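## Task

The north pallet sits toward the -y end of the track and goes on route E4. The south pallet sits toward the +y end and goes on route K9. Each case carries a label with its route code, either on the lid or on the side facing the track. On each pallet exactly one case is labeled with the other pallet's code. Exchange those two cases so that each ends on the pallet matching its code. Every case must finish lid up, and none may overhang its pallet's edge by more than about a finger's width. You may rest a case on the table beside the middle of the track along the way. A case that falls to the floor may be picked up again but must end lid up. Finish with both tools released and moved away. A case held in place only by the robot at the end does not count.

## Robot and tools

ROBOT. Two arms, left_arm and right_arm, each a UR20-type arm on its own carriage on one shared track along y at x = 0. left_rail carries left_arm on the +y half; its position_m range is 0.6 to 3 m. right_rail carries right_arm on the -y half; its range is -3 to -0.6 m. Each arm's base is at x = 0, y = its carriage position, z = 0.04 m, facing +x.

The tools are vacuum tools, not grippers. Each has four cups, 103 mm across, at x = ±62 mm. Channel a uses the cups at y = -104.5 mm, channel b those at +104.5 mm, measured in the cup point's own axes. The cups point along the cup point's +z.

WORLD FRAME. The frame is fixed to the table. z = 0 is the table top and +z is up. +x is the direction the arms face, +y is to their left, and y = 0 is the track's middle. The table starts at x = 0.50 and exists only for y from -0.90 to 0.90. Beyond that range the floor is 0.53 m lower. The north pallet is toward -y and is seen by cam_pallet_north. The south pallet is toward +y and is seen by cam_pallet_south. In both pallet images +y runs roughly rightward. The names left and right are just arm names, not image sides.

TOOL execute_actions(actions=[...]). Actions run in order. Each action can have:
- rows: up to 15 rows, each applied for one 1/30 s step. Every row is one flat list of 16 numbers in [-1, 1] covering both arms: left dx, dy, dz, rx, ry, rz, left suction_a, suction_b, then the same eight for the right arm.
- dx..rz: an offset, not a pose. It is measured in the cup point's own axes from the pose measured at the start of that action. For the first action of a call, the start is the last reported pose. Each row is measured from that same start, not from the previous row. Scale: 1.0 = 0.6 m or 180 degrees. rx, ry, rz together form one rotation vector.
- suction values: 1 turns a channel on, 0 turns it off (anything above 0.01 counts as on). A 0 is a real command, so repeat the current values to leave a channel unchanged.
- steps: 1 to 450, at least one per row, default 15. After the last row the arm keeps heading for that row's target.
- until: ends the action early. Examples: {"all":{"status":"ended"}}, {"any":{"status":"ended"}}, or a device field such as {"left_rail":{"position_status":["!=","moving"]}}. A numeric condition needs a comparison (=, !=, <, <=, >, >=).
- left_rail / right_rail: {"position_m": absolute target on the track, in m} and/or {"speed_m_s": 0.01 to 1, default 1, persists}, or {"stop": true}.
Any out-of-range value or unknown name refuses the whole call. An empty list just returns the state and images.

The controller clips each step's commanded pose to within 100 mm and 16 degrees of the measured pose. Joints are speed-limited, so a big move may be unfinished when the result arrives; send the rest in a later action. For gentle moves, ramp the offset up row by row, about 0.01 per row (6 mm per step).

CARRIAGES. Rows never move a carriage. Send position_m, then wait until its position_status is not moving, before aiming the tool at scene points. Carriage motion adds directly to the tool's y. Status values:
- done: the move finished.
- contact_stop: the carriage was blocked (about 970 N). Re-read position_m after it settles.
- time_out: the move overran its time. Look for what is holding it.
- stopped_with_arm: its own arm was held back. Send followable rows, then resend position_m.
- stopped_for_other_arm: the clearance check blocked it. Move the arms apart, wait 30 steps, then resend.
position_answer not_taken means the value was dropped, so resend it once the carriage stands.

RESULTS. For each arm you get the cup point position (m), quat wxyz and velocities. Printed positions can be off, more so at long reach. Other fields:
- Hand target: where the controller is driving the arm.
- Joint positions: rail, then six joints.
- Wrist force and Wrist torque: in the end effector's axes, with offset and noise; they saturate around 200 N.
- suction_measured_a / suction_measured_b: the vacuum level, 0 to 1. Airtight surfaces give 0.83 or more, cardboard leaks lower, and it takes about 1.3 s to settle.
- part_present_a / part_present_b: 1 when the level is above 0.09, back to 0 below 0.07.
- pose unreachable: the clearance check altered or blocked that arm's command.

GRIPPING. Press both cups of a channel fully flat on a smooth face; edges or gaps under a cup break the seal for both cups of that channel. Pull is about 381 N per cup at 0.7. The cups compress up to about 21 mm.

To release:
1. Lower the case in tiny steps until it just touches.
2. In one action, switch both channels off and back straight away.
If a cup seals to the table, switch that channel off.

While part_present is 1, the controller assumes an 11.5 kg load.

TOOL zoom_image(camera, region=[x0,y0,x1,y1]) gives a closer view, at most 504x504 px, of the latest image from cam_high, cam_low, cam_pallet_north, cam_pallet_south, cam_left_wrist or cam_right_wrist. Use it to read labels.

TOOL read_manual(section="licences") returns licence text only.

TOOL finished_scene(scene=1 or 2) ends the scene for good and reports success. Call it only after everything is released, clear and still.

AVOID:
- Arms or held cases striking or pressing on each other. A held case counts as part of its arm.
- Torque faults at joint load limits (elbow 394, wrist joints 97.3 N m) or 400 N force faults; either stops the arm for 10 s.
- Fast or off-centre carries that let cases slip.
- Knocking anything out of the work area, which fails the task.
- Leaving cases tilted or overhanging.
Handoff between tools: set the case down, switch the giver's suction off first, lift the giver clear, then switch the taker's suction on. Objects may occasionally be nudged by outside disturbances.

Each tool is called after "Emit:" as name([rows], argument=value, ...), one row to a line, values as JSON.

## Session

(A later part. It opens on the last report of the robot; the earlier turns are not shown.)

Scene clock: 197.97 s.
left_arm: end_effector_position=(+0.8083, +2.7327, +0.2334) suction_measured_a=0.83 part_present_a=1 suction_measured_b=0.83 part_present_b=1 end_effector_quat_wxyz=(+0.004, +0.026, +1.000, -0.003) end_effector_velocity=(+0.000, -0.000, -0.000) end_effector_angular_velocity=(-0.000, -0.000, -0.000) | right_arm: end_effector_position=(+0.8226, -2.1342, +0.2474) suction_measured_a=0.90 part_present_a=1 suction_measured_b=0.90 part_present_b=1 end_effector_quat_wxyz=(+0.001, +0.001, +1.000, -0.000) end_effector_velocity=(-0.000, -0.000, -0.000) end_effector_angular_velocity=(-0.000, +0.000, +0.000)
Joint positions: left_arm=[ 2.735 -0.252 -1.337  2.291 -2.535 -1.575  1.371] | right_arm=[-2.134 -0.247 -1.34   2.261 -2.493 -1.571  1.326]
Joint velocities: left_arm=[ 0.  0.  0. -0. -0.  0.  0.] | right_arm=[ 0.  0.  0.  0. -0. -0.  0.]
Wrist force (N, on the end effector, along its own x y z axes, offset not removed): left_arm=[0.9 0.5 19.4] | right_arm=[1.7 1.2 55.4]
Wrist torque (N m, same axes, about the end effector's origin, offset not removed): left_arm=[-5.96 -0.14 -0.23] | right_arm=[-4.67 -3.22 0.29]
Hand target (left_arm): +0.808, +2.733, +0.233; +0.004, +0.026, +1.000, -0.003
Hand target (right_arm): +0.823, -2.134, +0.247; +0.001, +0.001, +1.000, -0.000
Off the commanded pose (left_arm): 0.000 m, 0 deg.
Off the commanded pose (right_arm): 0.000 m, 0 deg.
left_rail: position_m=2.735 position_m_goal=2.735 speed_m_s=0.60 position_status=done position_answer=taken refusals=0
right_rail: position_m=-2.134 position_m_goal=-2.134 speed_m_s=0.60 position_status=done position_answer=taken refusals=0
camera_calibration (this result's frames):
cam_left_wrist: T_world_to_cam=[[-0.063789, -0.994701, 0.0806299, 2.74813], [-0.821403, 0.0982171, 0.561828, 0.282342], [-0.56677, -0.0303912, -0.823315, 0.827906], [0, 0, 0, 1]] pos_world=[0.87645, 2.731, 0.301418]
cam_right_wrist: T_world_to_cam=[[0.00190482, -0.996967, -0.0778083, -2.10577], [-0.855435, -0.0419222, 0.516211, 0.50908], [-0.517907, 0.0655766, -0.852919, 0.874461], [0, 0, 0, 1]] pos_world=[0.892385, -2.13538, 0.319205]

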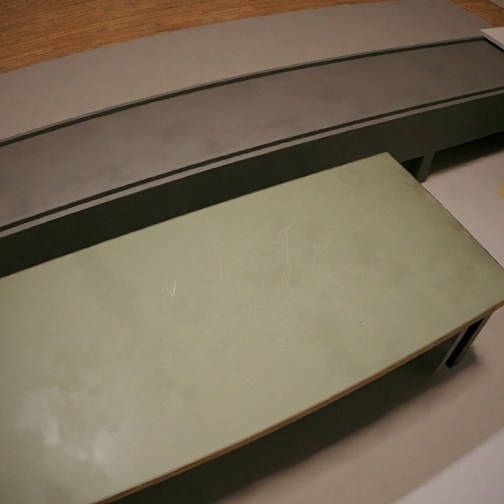

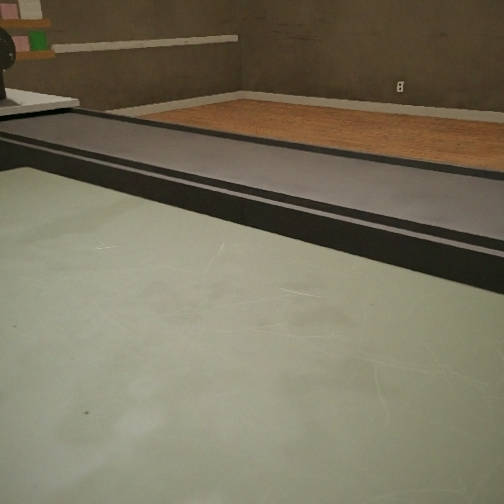

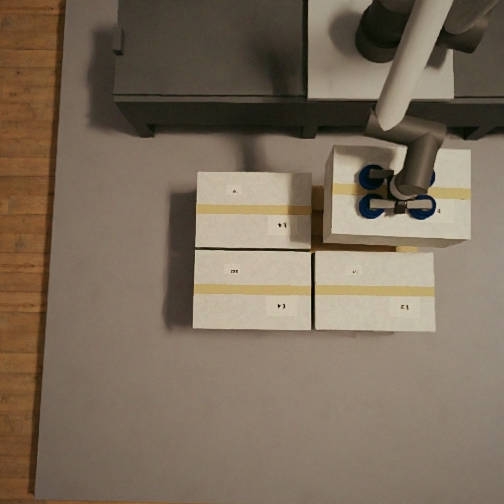

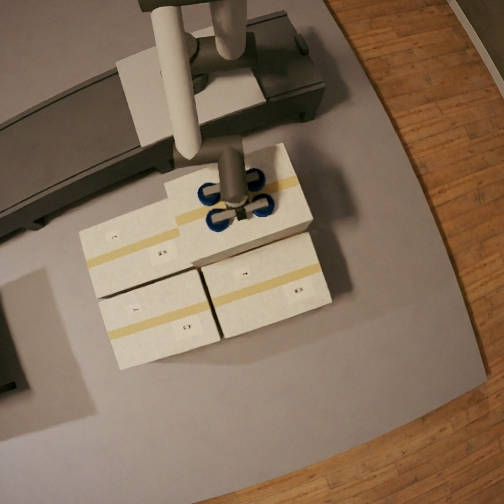

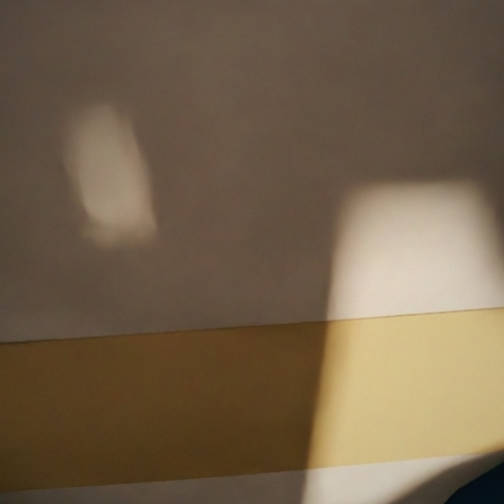

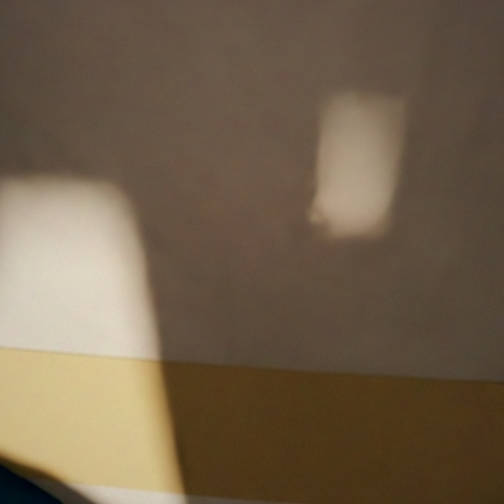

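Emit:
execute_actions([
  {"rows":[[-0.05,0.08,0,0,0,0,1,1,-0.033,-0.042,0.02,0,0,0,1,1]],"steps":30},
  {"rows":[[0,0,0.04,0,0,0,1,1,0,0,0.04,0,0,0,1,1],[0,0,0.08,0,0,0,1,1,0,0,0.08,0,0,0,1,1],[0,0,0.15,0,0,0,1,1,0,0,0.15,0,0,0,1,1]],"steps":40},
])

Emit:
zoom_image(camera="cam_pallet_south", region=[120, 110, 360, 320])

Emit:
zoom_image(camera="cam_pallet_north", region=[230, 110, 500, 340])

Scene clock: 222.37 s.
left_arm: end_effector_position=(+0.8422, +2.7796, +0.1684) suction_measured_a=0.83 part_present_a=1 suction_measured_b=0.83 part_present_b=1 end_effector_quat_wxyz=(+0.007, +0.026, +1.000, -0.001) end_effector_velocity=(+0.000, -0.000, -0.000) end_effector_angular_velocity=(+0.000, +0.000, +0.000) | right_arm: end_effector_position=(+0.8425, -2.1596, +0.1455) suction_measured_a=0.90 part_present_a=1 suction_measured_b=0.90 part_present_b=1 end_effector_quat_wxyz=(+0.001, +0.001, +1.000, -0.000) end_effector_velocity=(+0.000, -0.000, +0.000) end_effector_angular_velocity=(-0.000, -0.000, +0.000)
Joint positions: left_arm=[ 2.735 -0.187 -1.223  2.274 -2.636 -1.571  1.436] | right_arm=[-2.134 -0.271 -1.193  2.277 -2.656 -1.571  1.302]
Joint velocities: left_arm=[ 0. -0.  0. -0. -0. -0. -0.] | right_arm=[ 0.  0.  0. -0. -0. -0. -0.]
Wrist force (N, on the end effector, along its own x y z axes, offset not removed): left_arm=[4.9 -6.7 -43.9] | right_arm=[19.3 3.3 49.6]
Wrist torque (N m, same axes, about the end effector's origin, offset not removed): left_arm=[-17.36 -10.28 0.64] | right_arm=[-5.93 2.76 -7.29]
Hand target (left_arm): +0.842, +2.779, +0.168; +0.006, +0.026, +1.000, -0.002
Hand target (right_arm): +0.843, -2.160, +0.146; +0.001, +0.001, +1.000, -0.000
Off the commanded pose (left_arm): 0.025 m, 0 deg.
Off the commanded pose (right_arm): 0.000 m, 0 deg.
FORCE FAULT: contact force on the left arm reached its limit, and that arm stopped for 10 seconds. The contact can be on any part of that arm, not only on its tool. That arm's remaining commands of this call were not run. That arm holds still and accepts commands again. Move the arm away from the contact; if what it grips holds it there, let go first. Pushing or pulling that hard again can fault the arm again.
left_rail: position_m=2.735 position_m_goal=2.735 speed_m_s=0.60 position_status=done position_answer=taken refusals=0
right_rail: position_m=-2.134 position_m_goal=-2.134 speed_m_s=0.60 position_status=done position_answer=taken refusals=0
camera_calibration (this result's frames):
cam_left_wrist: T_world_to_cam=[[-0.0643075, -0.994961, 0.0769235, 2.80391], [-0.824668, 0.0963908, 0.557343, 0.350614], [-0.561949, -0.027595, -0.826711, 0.78378], [0, 0, 0, 1]] pos_world=[0.909897, 2.77761, 0.236861]
cam_right_wrist: T_world_to_cam=[[0.00191334, -0.996963, -0.0778504, -2.13905], [-0.855455, -0.0419486, 0.516176, 0.577653], [-0.517874, 0.0656099, -0.852937, 0.79963], [0, 0, 0, 1]] pos_world=[0.912356, -2.16079, 0.217338]

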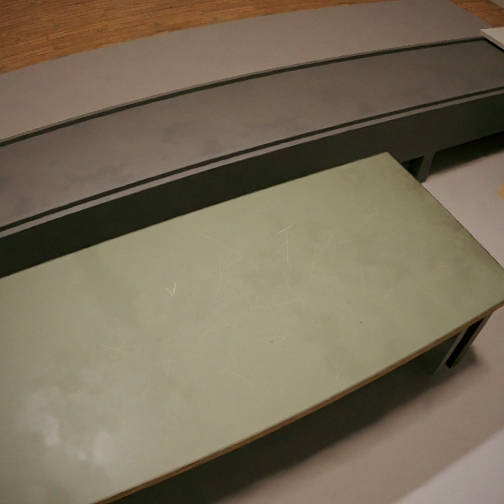

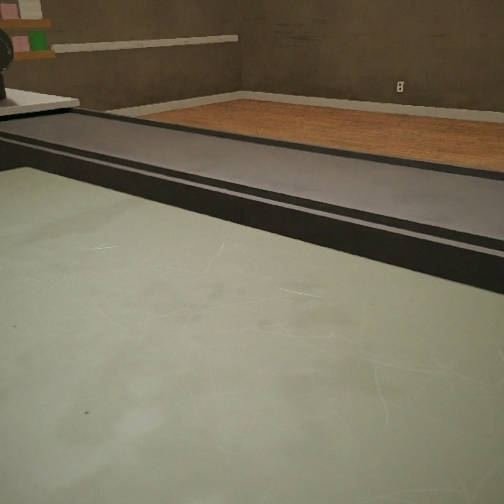

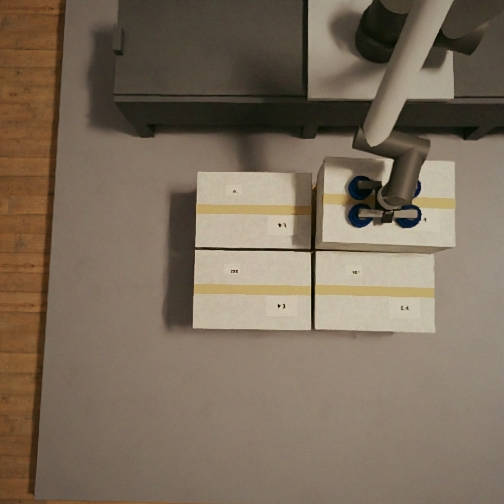

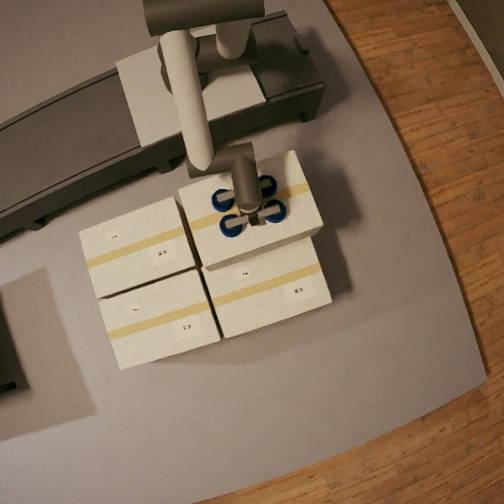

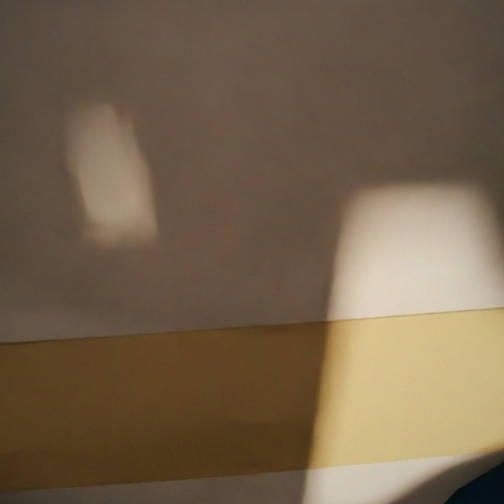

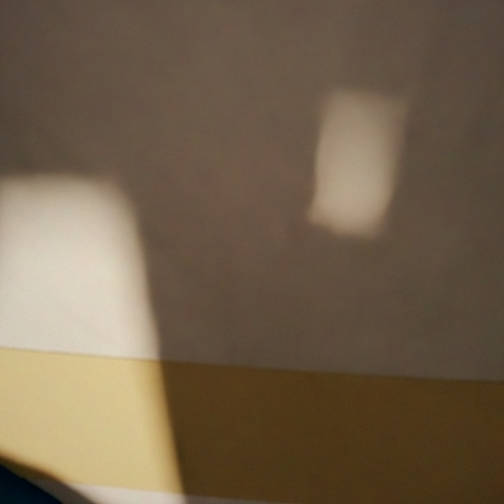

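Region (120, 110, 360, 320) of cam_pallet_south's 504x504 image, scaled by 2.100, with more detail than that image has; it fills the top 441 rows of this view, and the rest is white.

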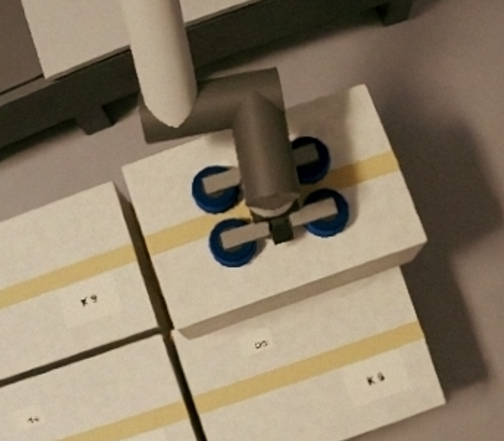

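Region (230, 110, 500, 340) of cam_pallet_north's 504x504 image, scaled by 1.867, with more detail than that image has; it fills the top 429 rows of this view, and the rest is white.

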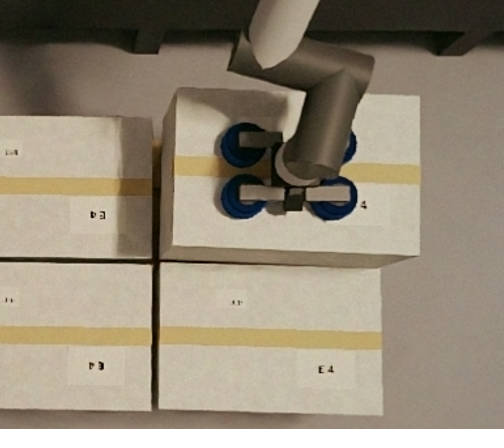

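Emit:
execute_actions([
  {"rows":[[0,0,-0.08,0,0,0,1,1,0.025,0,0,0,0,0,1,1]],"steps":25},
  {"rows":[[0.055,0,0,0,0,0,1,1,0,0,0,0,0,0,1,1]],"steps":25},
  {"rows":[[0,0,0.05,0,0,0,1,1,0,0,0.03,0,0,0,1,1],[0,0,0.1,0,0,0,1,1,0,0,0.06,0,0,0,1,1],[0,0,0.16,0,0,0,1,1,0,0,0.1,0,0,0,1,1]],"steps":40},
])

Emit:
zoom_image(camera="cam_pallet_south", region=[120, 110, 360, 320])

Emit:
zoom_image(camera="cam_pallet_north", region=[230, 110, 500, 340])

Scene clock: 232.10 s.
left_arm: end_effector_position=(+0.8100, +2.7812, +0.1197) suction_measured_a=0.83 part_present_a=1 suction_measured_b=0.83 part_present_b=1 end_effector_quat_wxyz=(+0.007, +0.026, +1.000, -0.002) end_effector_velocity=(+0.000, +0.000, -0.000) end_effector_angular_velocity=(+0.000, +0.000, +0.000) | right_arm: end_effector_position=(+0.8277, -2.1597, +0.0855) suction_measured_a=0.90 part_present_a=1 suction_measured_b=0.90 part_present_b=1 end_effector_quat_wxyz=(+0.001, +0.001, +1.000, -0.000) end_effector_velocity=(-0.000, +0.000, -0.000) end_effector_angular_velocity=(+0.000, +0.000, +0.000)
Joint positions: left_arm=[ 2.735 -0.193 -1.179  2.335 -2.742 -1.571  1.43 ] | right_arm=[-2.134 -0.276 -1.119  2.314 -2.768 -1.571  1.297]
Joint velocities: left_arm=[ 0.  0.  0.  0. -0.  0.  0.] | right_arm=[ 0.  0.  0.  0. -0. -0.  0.]
Wrist force (N, on the end effector, along its own x y z axes, offset not removed): left_arm=[28.2 -1.3 11.3] | right_arm=[-2.3 3.1 51.0]
Wrist torque (N m, same axes, about the end effector's origin, offset not removed): left_arm=[-4.00 6.24 7.83] | right_arm=[-4.18 -2.74 0.20]
Hand target (left_arm): +0.810, +2.781, +0.120; +0.007, +0.026, +1.000, -0.001
Hand target (right_arm): +0.828, -2.160, +0.085; +0.001, +0.001, +1.000, -0.000
Off the commanded pose (left_arm): 0.000 m, 0 deg.
Off the commanded pose (right_arm): 0.000 m, 0 deg.
left_rail: position_m=2.735 position_m_goal=2.735 speed_m_s=0.60 position_status=done position_answer=taken refusals=0
right_rail: position_m=-2.134 position_m_goal=-2.134 speed_m_s=0.60 position_status=done position_answer=taken refusals=0
camera_calibration (this result's frames):
cam_left_wrist: T_world_to_cam=[[-0.0642778, -0.994957, 0.077005, 2.80716], [-0.824645, 0.0964131, 0.557374, 0.350984], [-0.561987, -0.027675, -0.826683, 0.725747], [0, 0, 0, 1]] pos_world=[0.877735, 2.77924, 0.188168]
cam_right_wrist: T_world_to_cam=[[0.00191263, -0.996968, -0.0777885, -2.14383], [-0.855445, -0.0419172, 0.516194, 0.595977], [-0.51789, 0.0655565, -0.852932, 0.740647], [0, 0, 0, 1]] pos_world=[0.897499, -2.16091, 0.157316]

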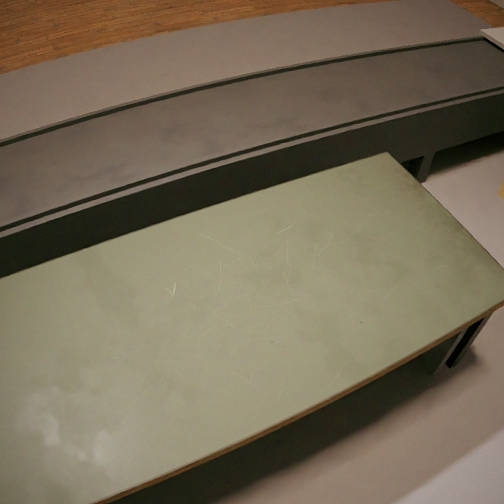

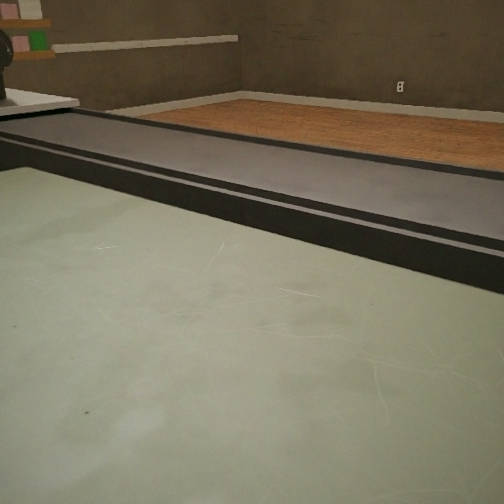

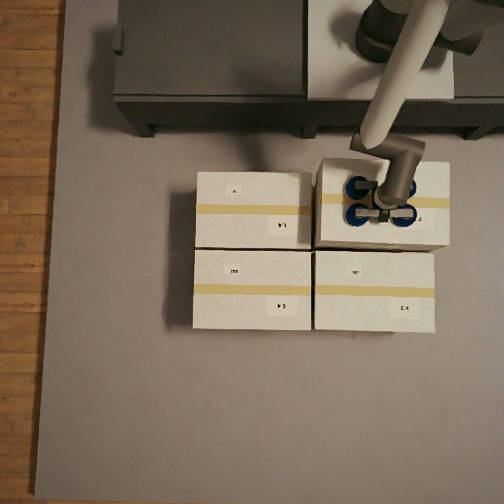

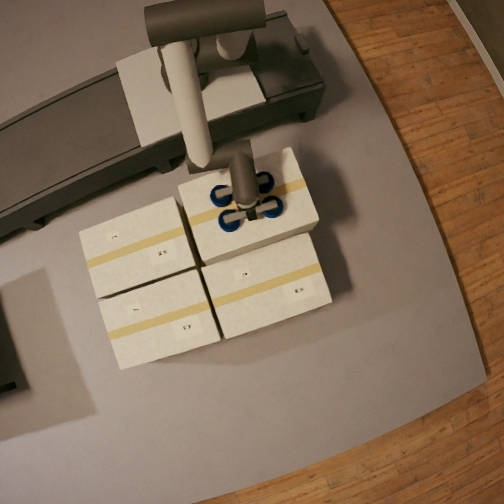

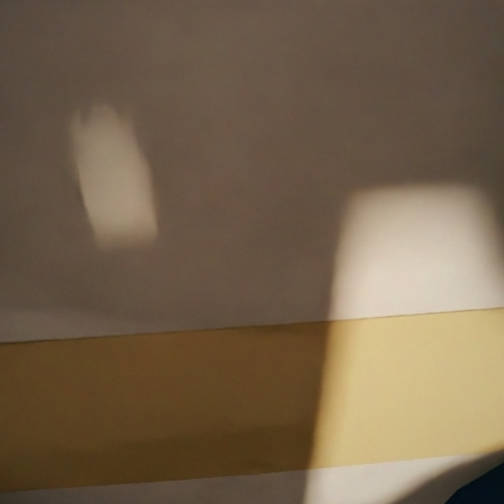

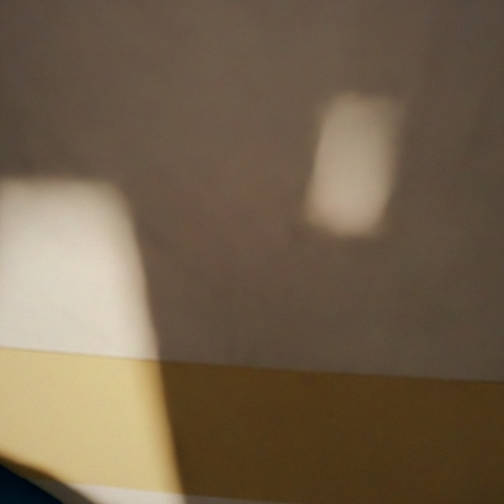

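Region (120, 110, 360, 320) of cam_pallet_south's 504x504 image, scaled by 2.100, with more detail than that image has; it fills the top 441 rows of this view, and the rest is white.

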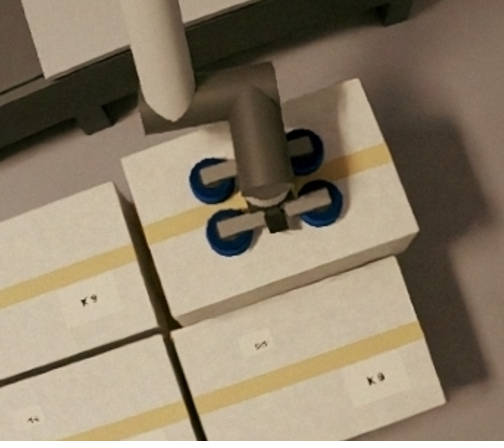

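Region (230, 110, 500, 340) of cam_pallet_north's 504x504 image, scaled by 1.867, with more detail than that image has; it fills the top 429 rows of this view, and the rest is white.

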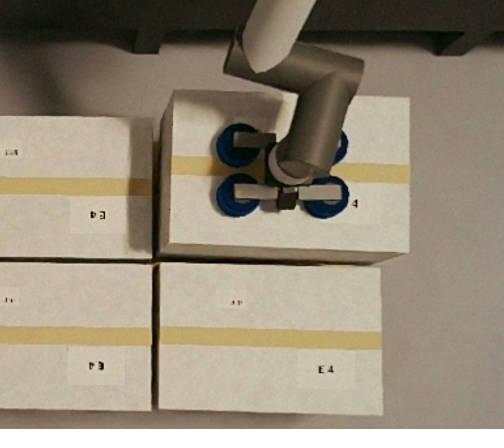

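Emit:
execute_actions([
  {"rows":[[0.022,-0.02,0,0,0,0,1,1,0,0,0.1,0,0,0,1,1]],"steps":25},
  {"rows":[[0,0,0.05,0,0,0,1,1,0,0,0.05,0,0,0,1,1],[0,0,0.1,0,0,0,1,1,0,0,0.1,0,0,0,1,1],[0,0,0.2,0,0,0,1,1,0,0,0.17,0,0,0,1,1]],"steps":40},
])

Emit:
zoom_image(camera="cam_pallet_south", region=[120, 110, 360, 320])

Emit:
zoom_image(camera="cam_pallet_north", region=[230, 110, 500, 340])

Scene clock: 240.37 s.
left_arm: end_effector_position=(+0.7980, +2.7695, -0.0006) suction_measured_a=0.83 part_present_a=1 suction_measured_b=0.83 part_present_b=1 end_effector_quat_wxyz=(+0.007, +0.026, +1.000, -0.002) end_effector_velocity=(-0.000, +0.000, -0.000) end_effector_angular_velocity=(+0.000, +0.000, +0.000) | right_arm: end_effector_position=(+0.8280, -2.1601, -0.0763) suction_measured_a=0.90 part_present_a=1 suction_measured_b=0.90 part_present_b=1 end_effector_quat_wxyz=(+0.001, +0.001, +1.000, -0.000) end_effector_velocity=(-0.000, +0.000, -0.000) end_effector_angular_velocity=(+0.000, +0.000, +0.000)
Joint positions: left_arm=[ 2.735 -0.211 -0.997  2.372 -2.96  -1.571  1.413] | right_arm=[-2.134 -0.277 -0.87   2.32  -3.022 -1.571  1.296]
Joint velocities: left_arm=[ 0.  0.  0. -0. -0. -0.  0.] | right_arm=[ 0.  0.  0. -0. -0.  0.  0.]
Wrist force (N, on the end effector, along its own x y z axes, offset not removed): left_arm=[4.7 1.2 18.0] | right_arm=[-2.6 -1.0 49.9]
Wrist torque (N m, same axes, about the end effector's origin, offset not removed): left_arm=[-5.62 -0.54 -0.01] | right_arm=[-4.75 -2.61 0.27]
Hand target (left_arm): +0.798, +2.770, -0.001; +0.007, +0.026, +1.000, -0.002
Hand target (right_arm): +0.828, -2.160, -0.076; +0.001, +0.001, +1.000, -0.000
Off the commanded pose (left_arm): 0.000 m, 0 deg.
Off the commanded pose (right_arm): 0.000 m, 0 deg.
left_rail: position_m=2.735 position_m_goal=2.735 speed_m_s=0.60 position_status=done position_answer=taken refusals=0
right_rail: position_m=-2.134 position_m_goal=-2.134 speed_m_s=0.60 position_status=done position_answer=taken refusals=0
camera_calibration (this result's frames):
cam_left_wrist: T_world_to_cam=[[-0.0642625, -0.994952, 0.0770712, 2.80401], [-0.82464, 0.0964379, 0.557377, 0.409187], [-0.561996, -0.0277376, -0.826675, 0.61938], [0, 0, 0, 1]] pos_world=[0.865714, 2.76758, 0.0678452]
cam_right_wrist: T_world_to_cam=[[0.00188913, -0.996969, -0.0777806, -2.15677], [-0.855446, -0.0418931, 0.516196, 0.679809], [-0.517889, 0.0655619, -0.852932, 0.602848], [0, 0, 0, 1]] pos_world=[0.897823, -2.16128, -0.0044809]

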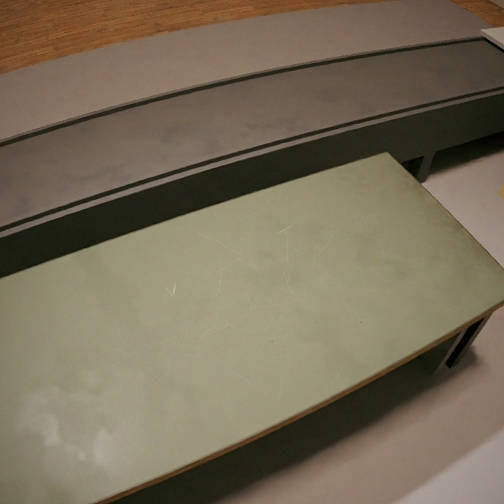

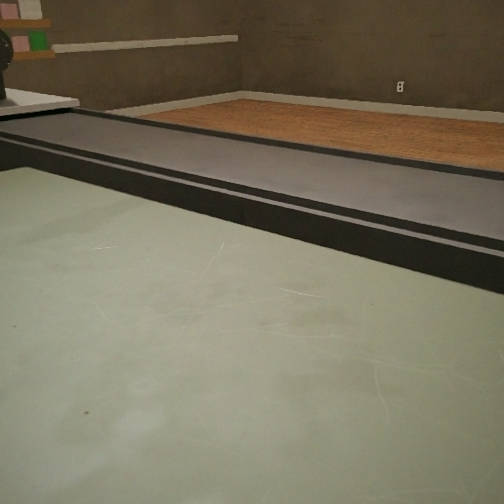

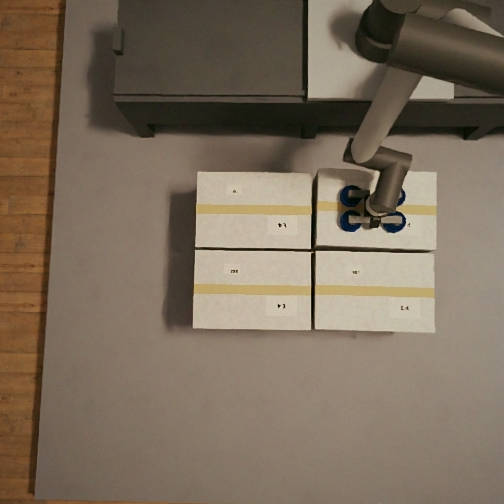

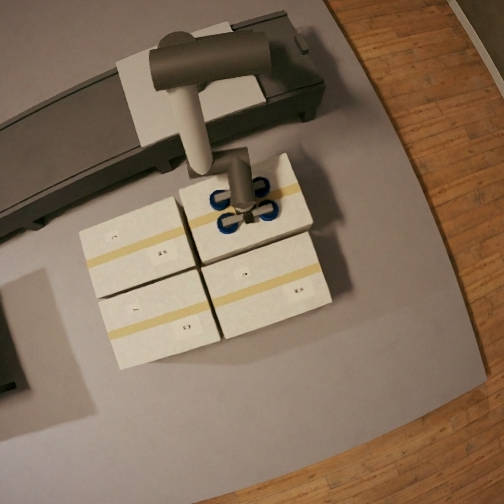

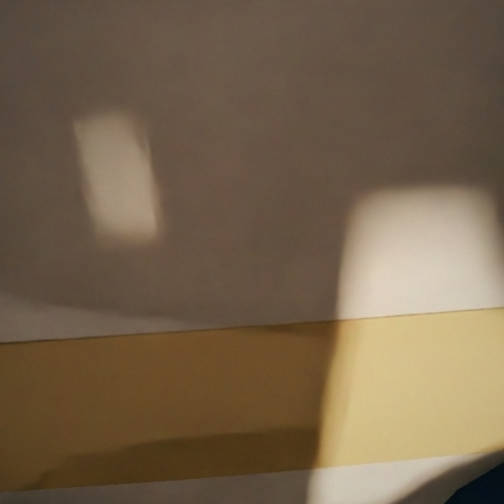

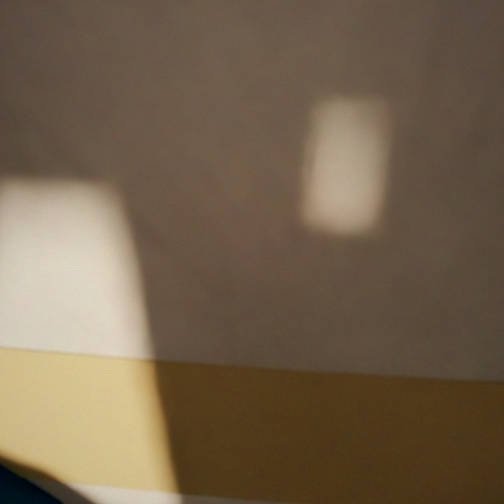

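Region (120, 110, 360, 320) of cam_pallet_south's 504x504 image, scaled by 2.100, with more detail than that image has; it fills the top 441 rows of this view, and the rest is white.

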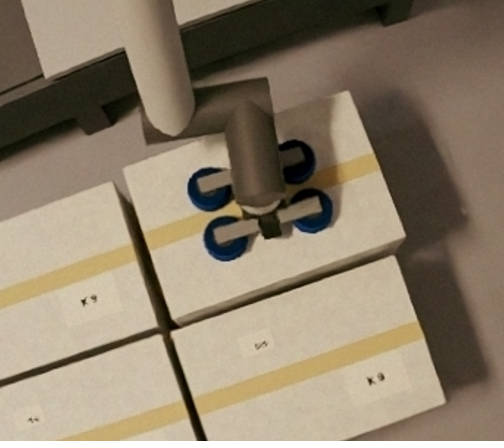

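Region (230, 110, 500, 340) of cam_pallet_north's 504x504 image, scaled by 1.867, with more detail than that image has; it fills the top 429 rows of this view, and the rest is white.

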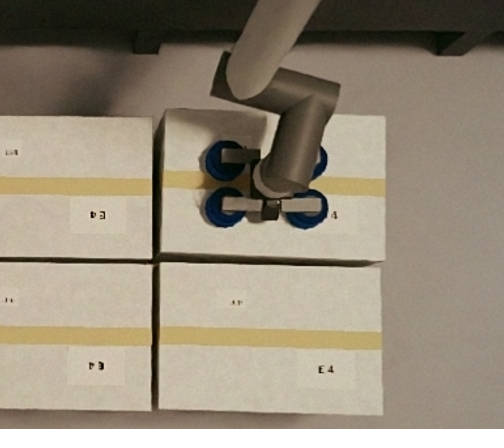

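Emit:
execute_actions([
  {"rows":[[0,0,0.05,0,0,0,1,1,0,0,0.02,0,0,0,1,1],[0,0,0.1,0,0,0,1,1,0,-0.006,0.045,0,0,0,1,1],[0,0,0.15,0,0,0,1,1,0,-0.006,0.045,0,0,0,1,1]],"steps":35},
  {"rows":[[0,0,0,0,0,0,1,1,0,0,-0.4,0,0,0,0,0]],"steps":40},
])

Emit:
zoom_image(camera="cam_pallet_south", region=[120, 110, 360, 320])

Scene clock: 248.67 s.
left_arm: end_effector_position=(+0.7993, +2.7692, -0.0907) suction_measured_a=0.83 part_present_a=1 suction_measured_b=0.83 part_present_b=1 end_effector_quat_wxyz=(+0.007, +0.026, +1.000, -0.002) end_effector_velocity=(-0.000, +0.000, -0.000) end_effector_angular_velocity=(+0.000, +0.000, +0.000) | right_arm: end_effector_position=(+0.8275, -2.1633, +0.1366) suction_measured_a=0.00 part_present_a=0 suction_measured_b=0.00 part_present_b=0 end_effector_quat_wxyz=(+0.001, +0.001, +1.000, -0.000) end_effector_velocity=(+0.000, -0.000, +0.001) end_effector_angular_velocity=(-0.000, +0.000, -0.000)
Joint positions: left_arm=[ 2.735 -0.211 -0.848  2.363 -3.1   -1.571  1.413] | right_arm=[-2.134 -0.281 -1.192  2.301 -2.681 -1.571  1.292]
Joint velocities: left_arm=[ 0.  0.  0.  0. -0.  0. -0.] | right_arm=[ 0.    -0.    -0.001 -0.     0.001 -0.    -0.   ]
Wrist force (N, on the end effector, along its own x y z axes, offset not removed): left_arm=[6.0 1.3 23.0] | right_arm=[1.9 -3.2 0.4]
Wrist torque (N m, same axes, about the end effector's origin, offset not removed): left_arm=[-5.78 -0.66 0.00] | right_arm=[-0.21 -0.03 0.11]
Hand target (left_arm): +0.799, +2.769, -0.091; +0.007, +0.026, +1.000, -0.002
Hand target (right_arm): +0.828, -2.163, +0.137; +0.001, +0.001, +1.000, -0.000
Off the commanded pose (left_arm): 0.000 m, 0 deg.
Off the commanded pose (right_arm): 0.000 m, 0 deg.
left_rail: position_m=2.735 position_m_goal=2.735 speed_m_s=0.60 position_status=done position_answer=taken refusals=0
right_rail: position_m=-2.134 position_m_goal=-2.134 speed_m_s=0.60 position_status=done position_answer=taken refusals=0
camera_calibration (this result's frames):
cam_left_wrist: T_world_to_cam=[[-0.0642689, -0.994952, 0.0770747, 2.81075], [-0.824649, 0.0964446, 0.557363, 0.460495], [-0.561982, -0.0277384, -0.826684, 0.545629], [0, 0, 0, 1]] pos_world=[0.867024, 2.76728, -0.0222374]
cam_right_wrist: T_world_to_cam=[[0.00189369, -0.996971, -0.0777567, -2.14336], [-0.855444, -0.0418848, 0.516199, 0.569414], [-0.517892, 0.065539, -0.852932, 0.78435], [0, 0, 0, 1]] pos_world=[0.897369, -2.16442, 0.208406]

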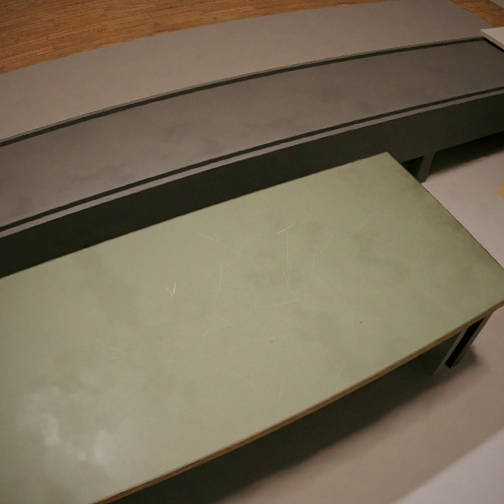

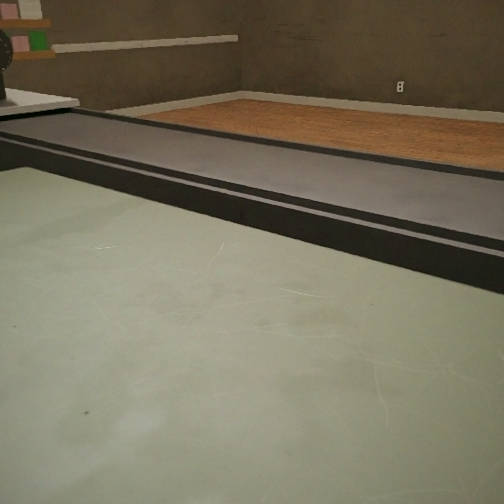

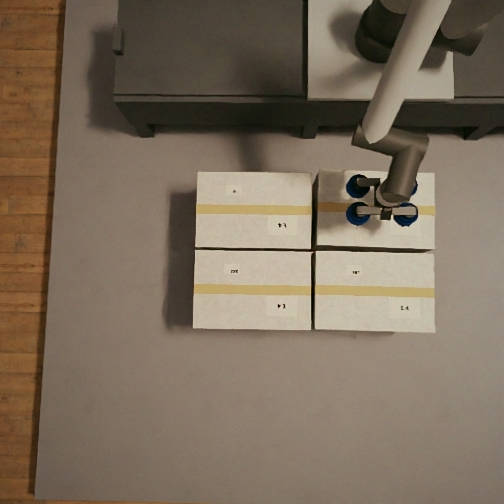

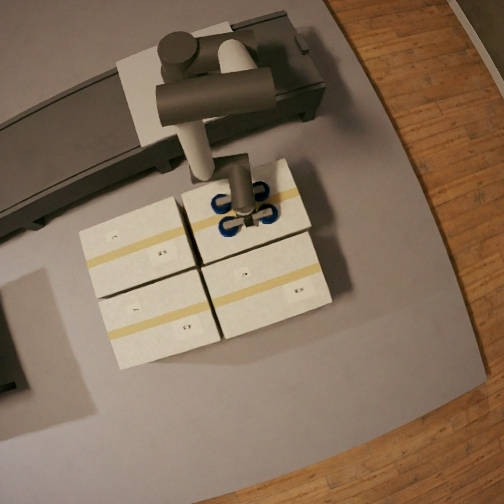

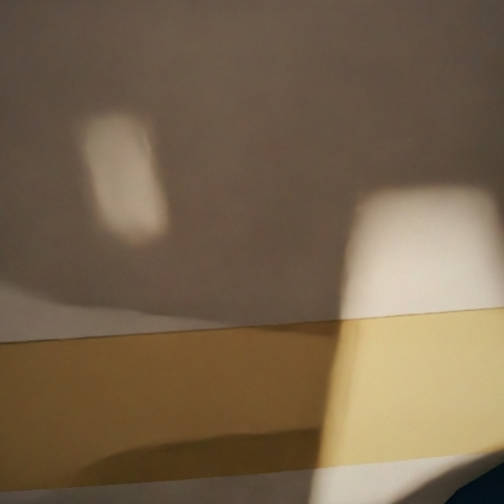

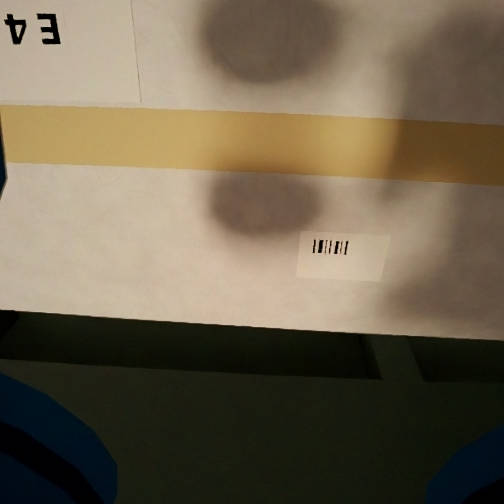

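Region (120, 110, 360, 320) of cam_pallet_south's 504x504 image, scaled by 2.100, with more detail than that image has; it fills the top 441 rows of this view, and the rest is white.

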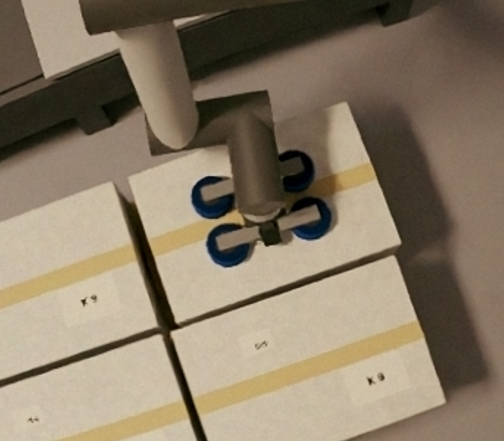

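Emit:
execute_actions([
  {"rows":[[-0.013,-0.01,0,0,0,0,1,1,0,0,0,0,0,0,0,0]],"steps":15},
  {"rows":[[0,0,0.012,0,0,0,1,1,0,0,0,0,0,0,0,0],[0,0,0.024,0,0,0,1,1,0,0,0,0,0,0,0,0]],"steps":20},
  {"rows":[[0,0,-0.5,0,0,0,0,0,0,0,-0.3,0,0,0,0,0]],"steps":45},
  {"left_rail":{"position_m":1.5},"right_rail":{"position_m":-1.2},"steps":120,"until":{"all":{"status":"ended"}}},
])

Emit:
zoom_image(camera="cam_pallet_south", region=[60, 130, 360, 380])

Scene clock: 260.20 s.
left_arm: end_effector_position=(+0.8023, +1.5288, +0.1956) suction_measured_a=0.00 part_present_a=0 suction_measured_b=0.00 part_present_b=0 end_effector_quat_wxyz=(+0.007, +0.026, +1.000, -0.002) end_effector_velocity=(-0.000, -0.000, -0.000) end_effector_angular_velocity=(+0.000, +0.000, -0.000) | right_arm: end_effector_position=(+0.8272, -1.2290, +0.3166) suction_measured_a=0.00 part_present_a=0 suction_measured_b=0.00 part_present_b=0 end_effector_quat_wxyz=(+0.001, +0.001, +1.000, -0.000) end_effector_velocity=(-0.000, -0.000, -0.000) end_effector_angular_velocity=(+0.000, +0.000, -0.000)
Joint positions: left_arm=[ 1.5   -0.217 -1.292  2.319 -2.612 -1.571  1.407] | right_arm=[-1.2   -0.28  -1.413  2.213 -2.373 -1.571  1.293]
Joint velocities: left_arm=[ 0. -0.  0. -0.  0. -0. -0.] | right_arm=[ 0. -0.  0. -0.  0.  0. -0.]
Wrist force (N, on the end effector, along its own x y z axes, offset not removed): left_arm=[3.9 -1.2 1.9] | right_arm=[-2.8 -4.5 3.0]
Wrist torque (N m, same axes, about the end effector's origin, offset not removed): left_arm=[-0.68 -0.32 -0.24] | right_arm=[-0.46 0.42 0.08]
Hand target (left_arm): +0.802, +1.529, +0.196; +0.007, +0.026, +1.000, -0.002
Hand target (right_arm): +0.827, -1.229, +0.317; +0.001, +0.001, +1.000, -0.000
Off the commanded pose (left_arm): 0.001 m, 0 deg.
Off the commanded pose (right_arm): 0.000 m, 0 deg.
left_rail: position_m=1.500 position_m_goal=1.500 speed_m_s=0.60 position_status=done position_answer=taken refusals=0
right_rail: position_m=-1.200 position_m_goal=-1.200 speed_m_s=0.60 position_status=done position_answer=taken refusals=0
camera_calibration (this result's frames):
cam_left_wrist: T_world_to_cam=[[-0.0643064, -0.994944, 0.0771474, 1.55474], [-0.824673, 0.0965152, 0.557315, 0.423007], [-0.561943, -0.0277825, -0.826709, 0.749638], [0, 0, 0, 1]] pos_world=[0.870076, 1.52688, 0.26404]
cam_right_wrist: T_world_to_cam=[[0.00192255, -0.996971, -0.0777547, -1.19793], [-0.855443, -0.0419085, 0.516199, 0.515252], [-0.517894, 0.0655222, -0.852932, 0.87647], [0, 0, 0, 1]] pos_world=[0.89699, -1.23013, 0.388452]

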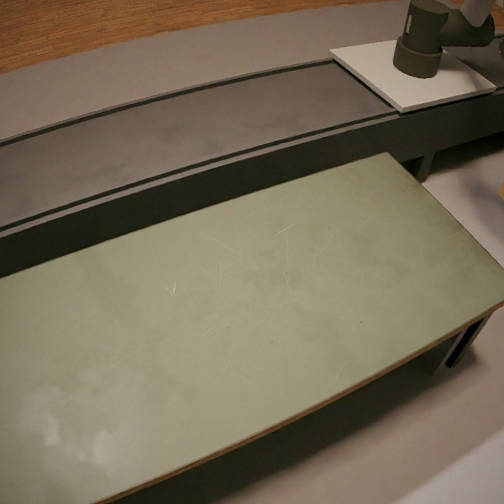

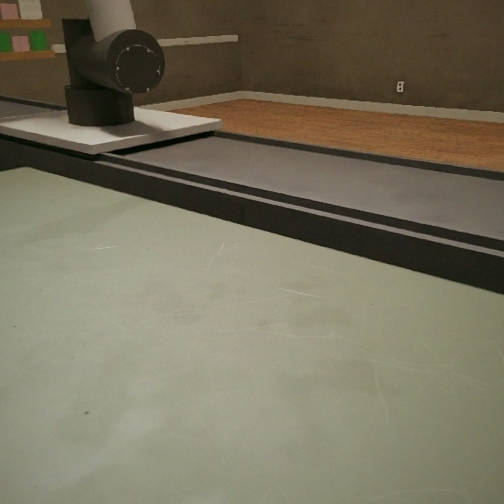

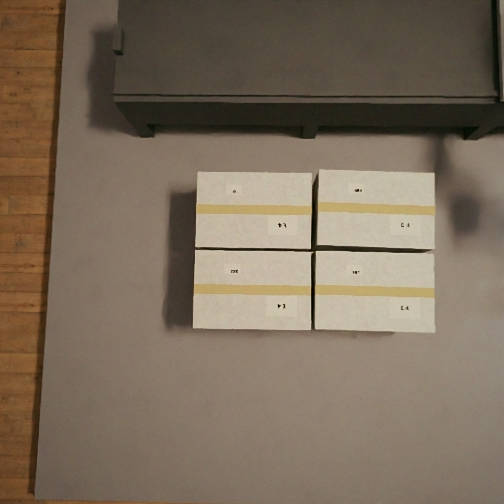

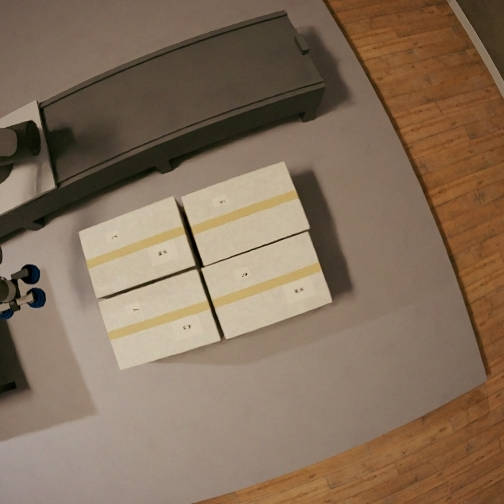

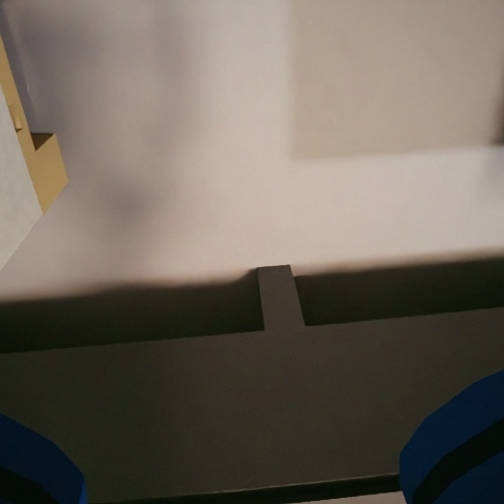

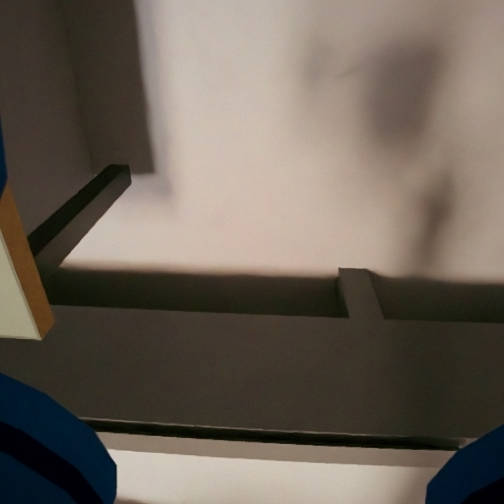

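Region (60, 130, 360, 380) of cam_pallet_south's 504x504 image, scaled by 1.680, with more detail than that image has.

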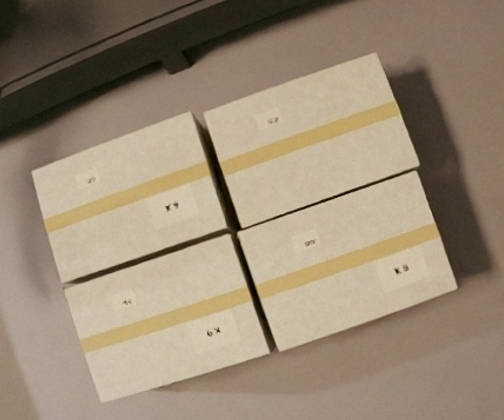

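Emit:
finished_scene(scene=1)

The scene is finished: the task was done.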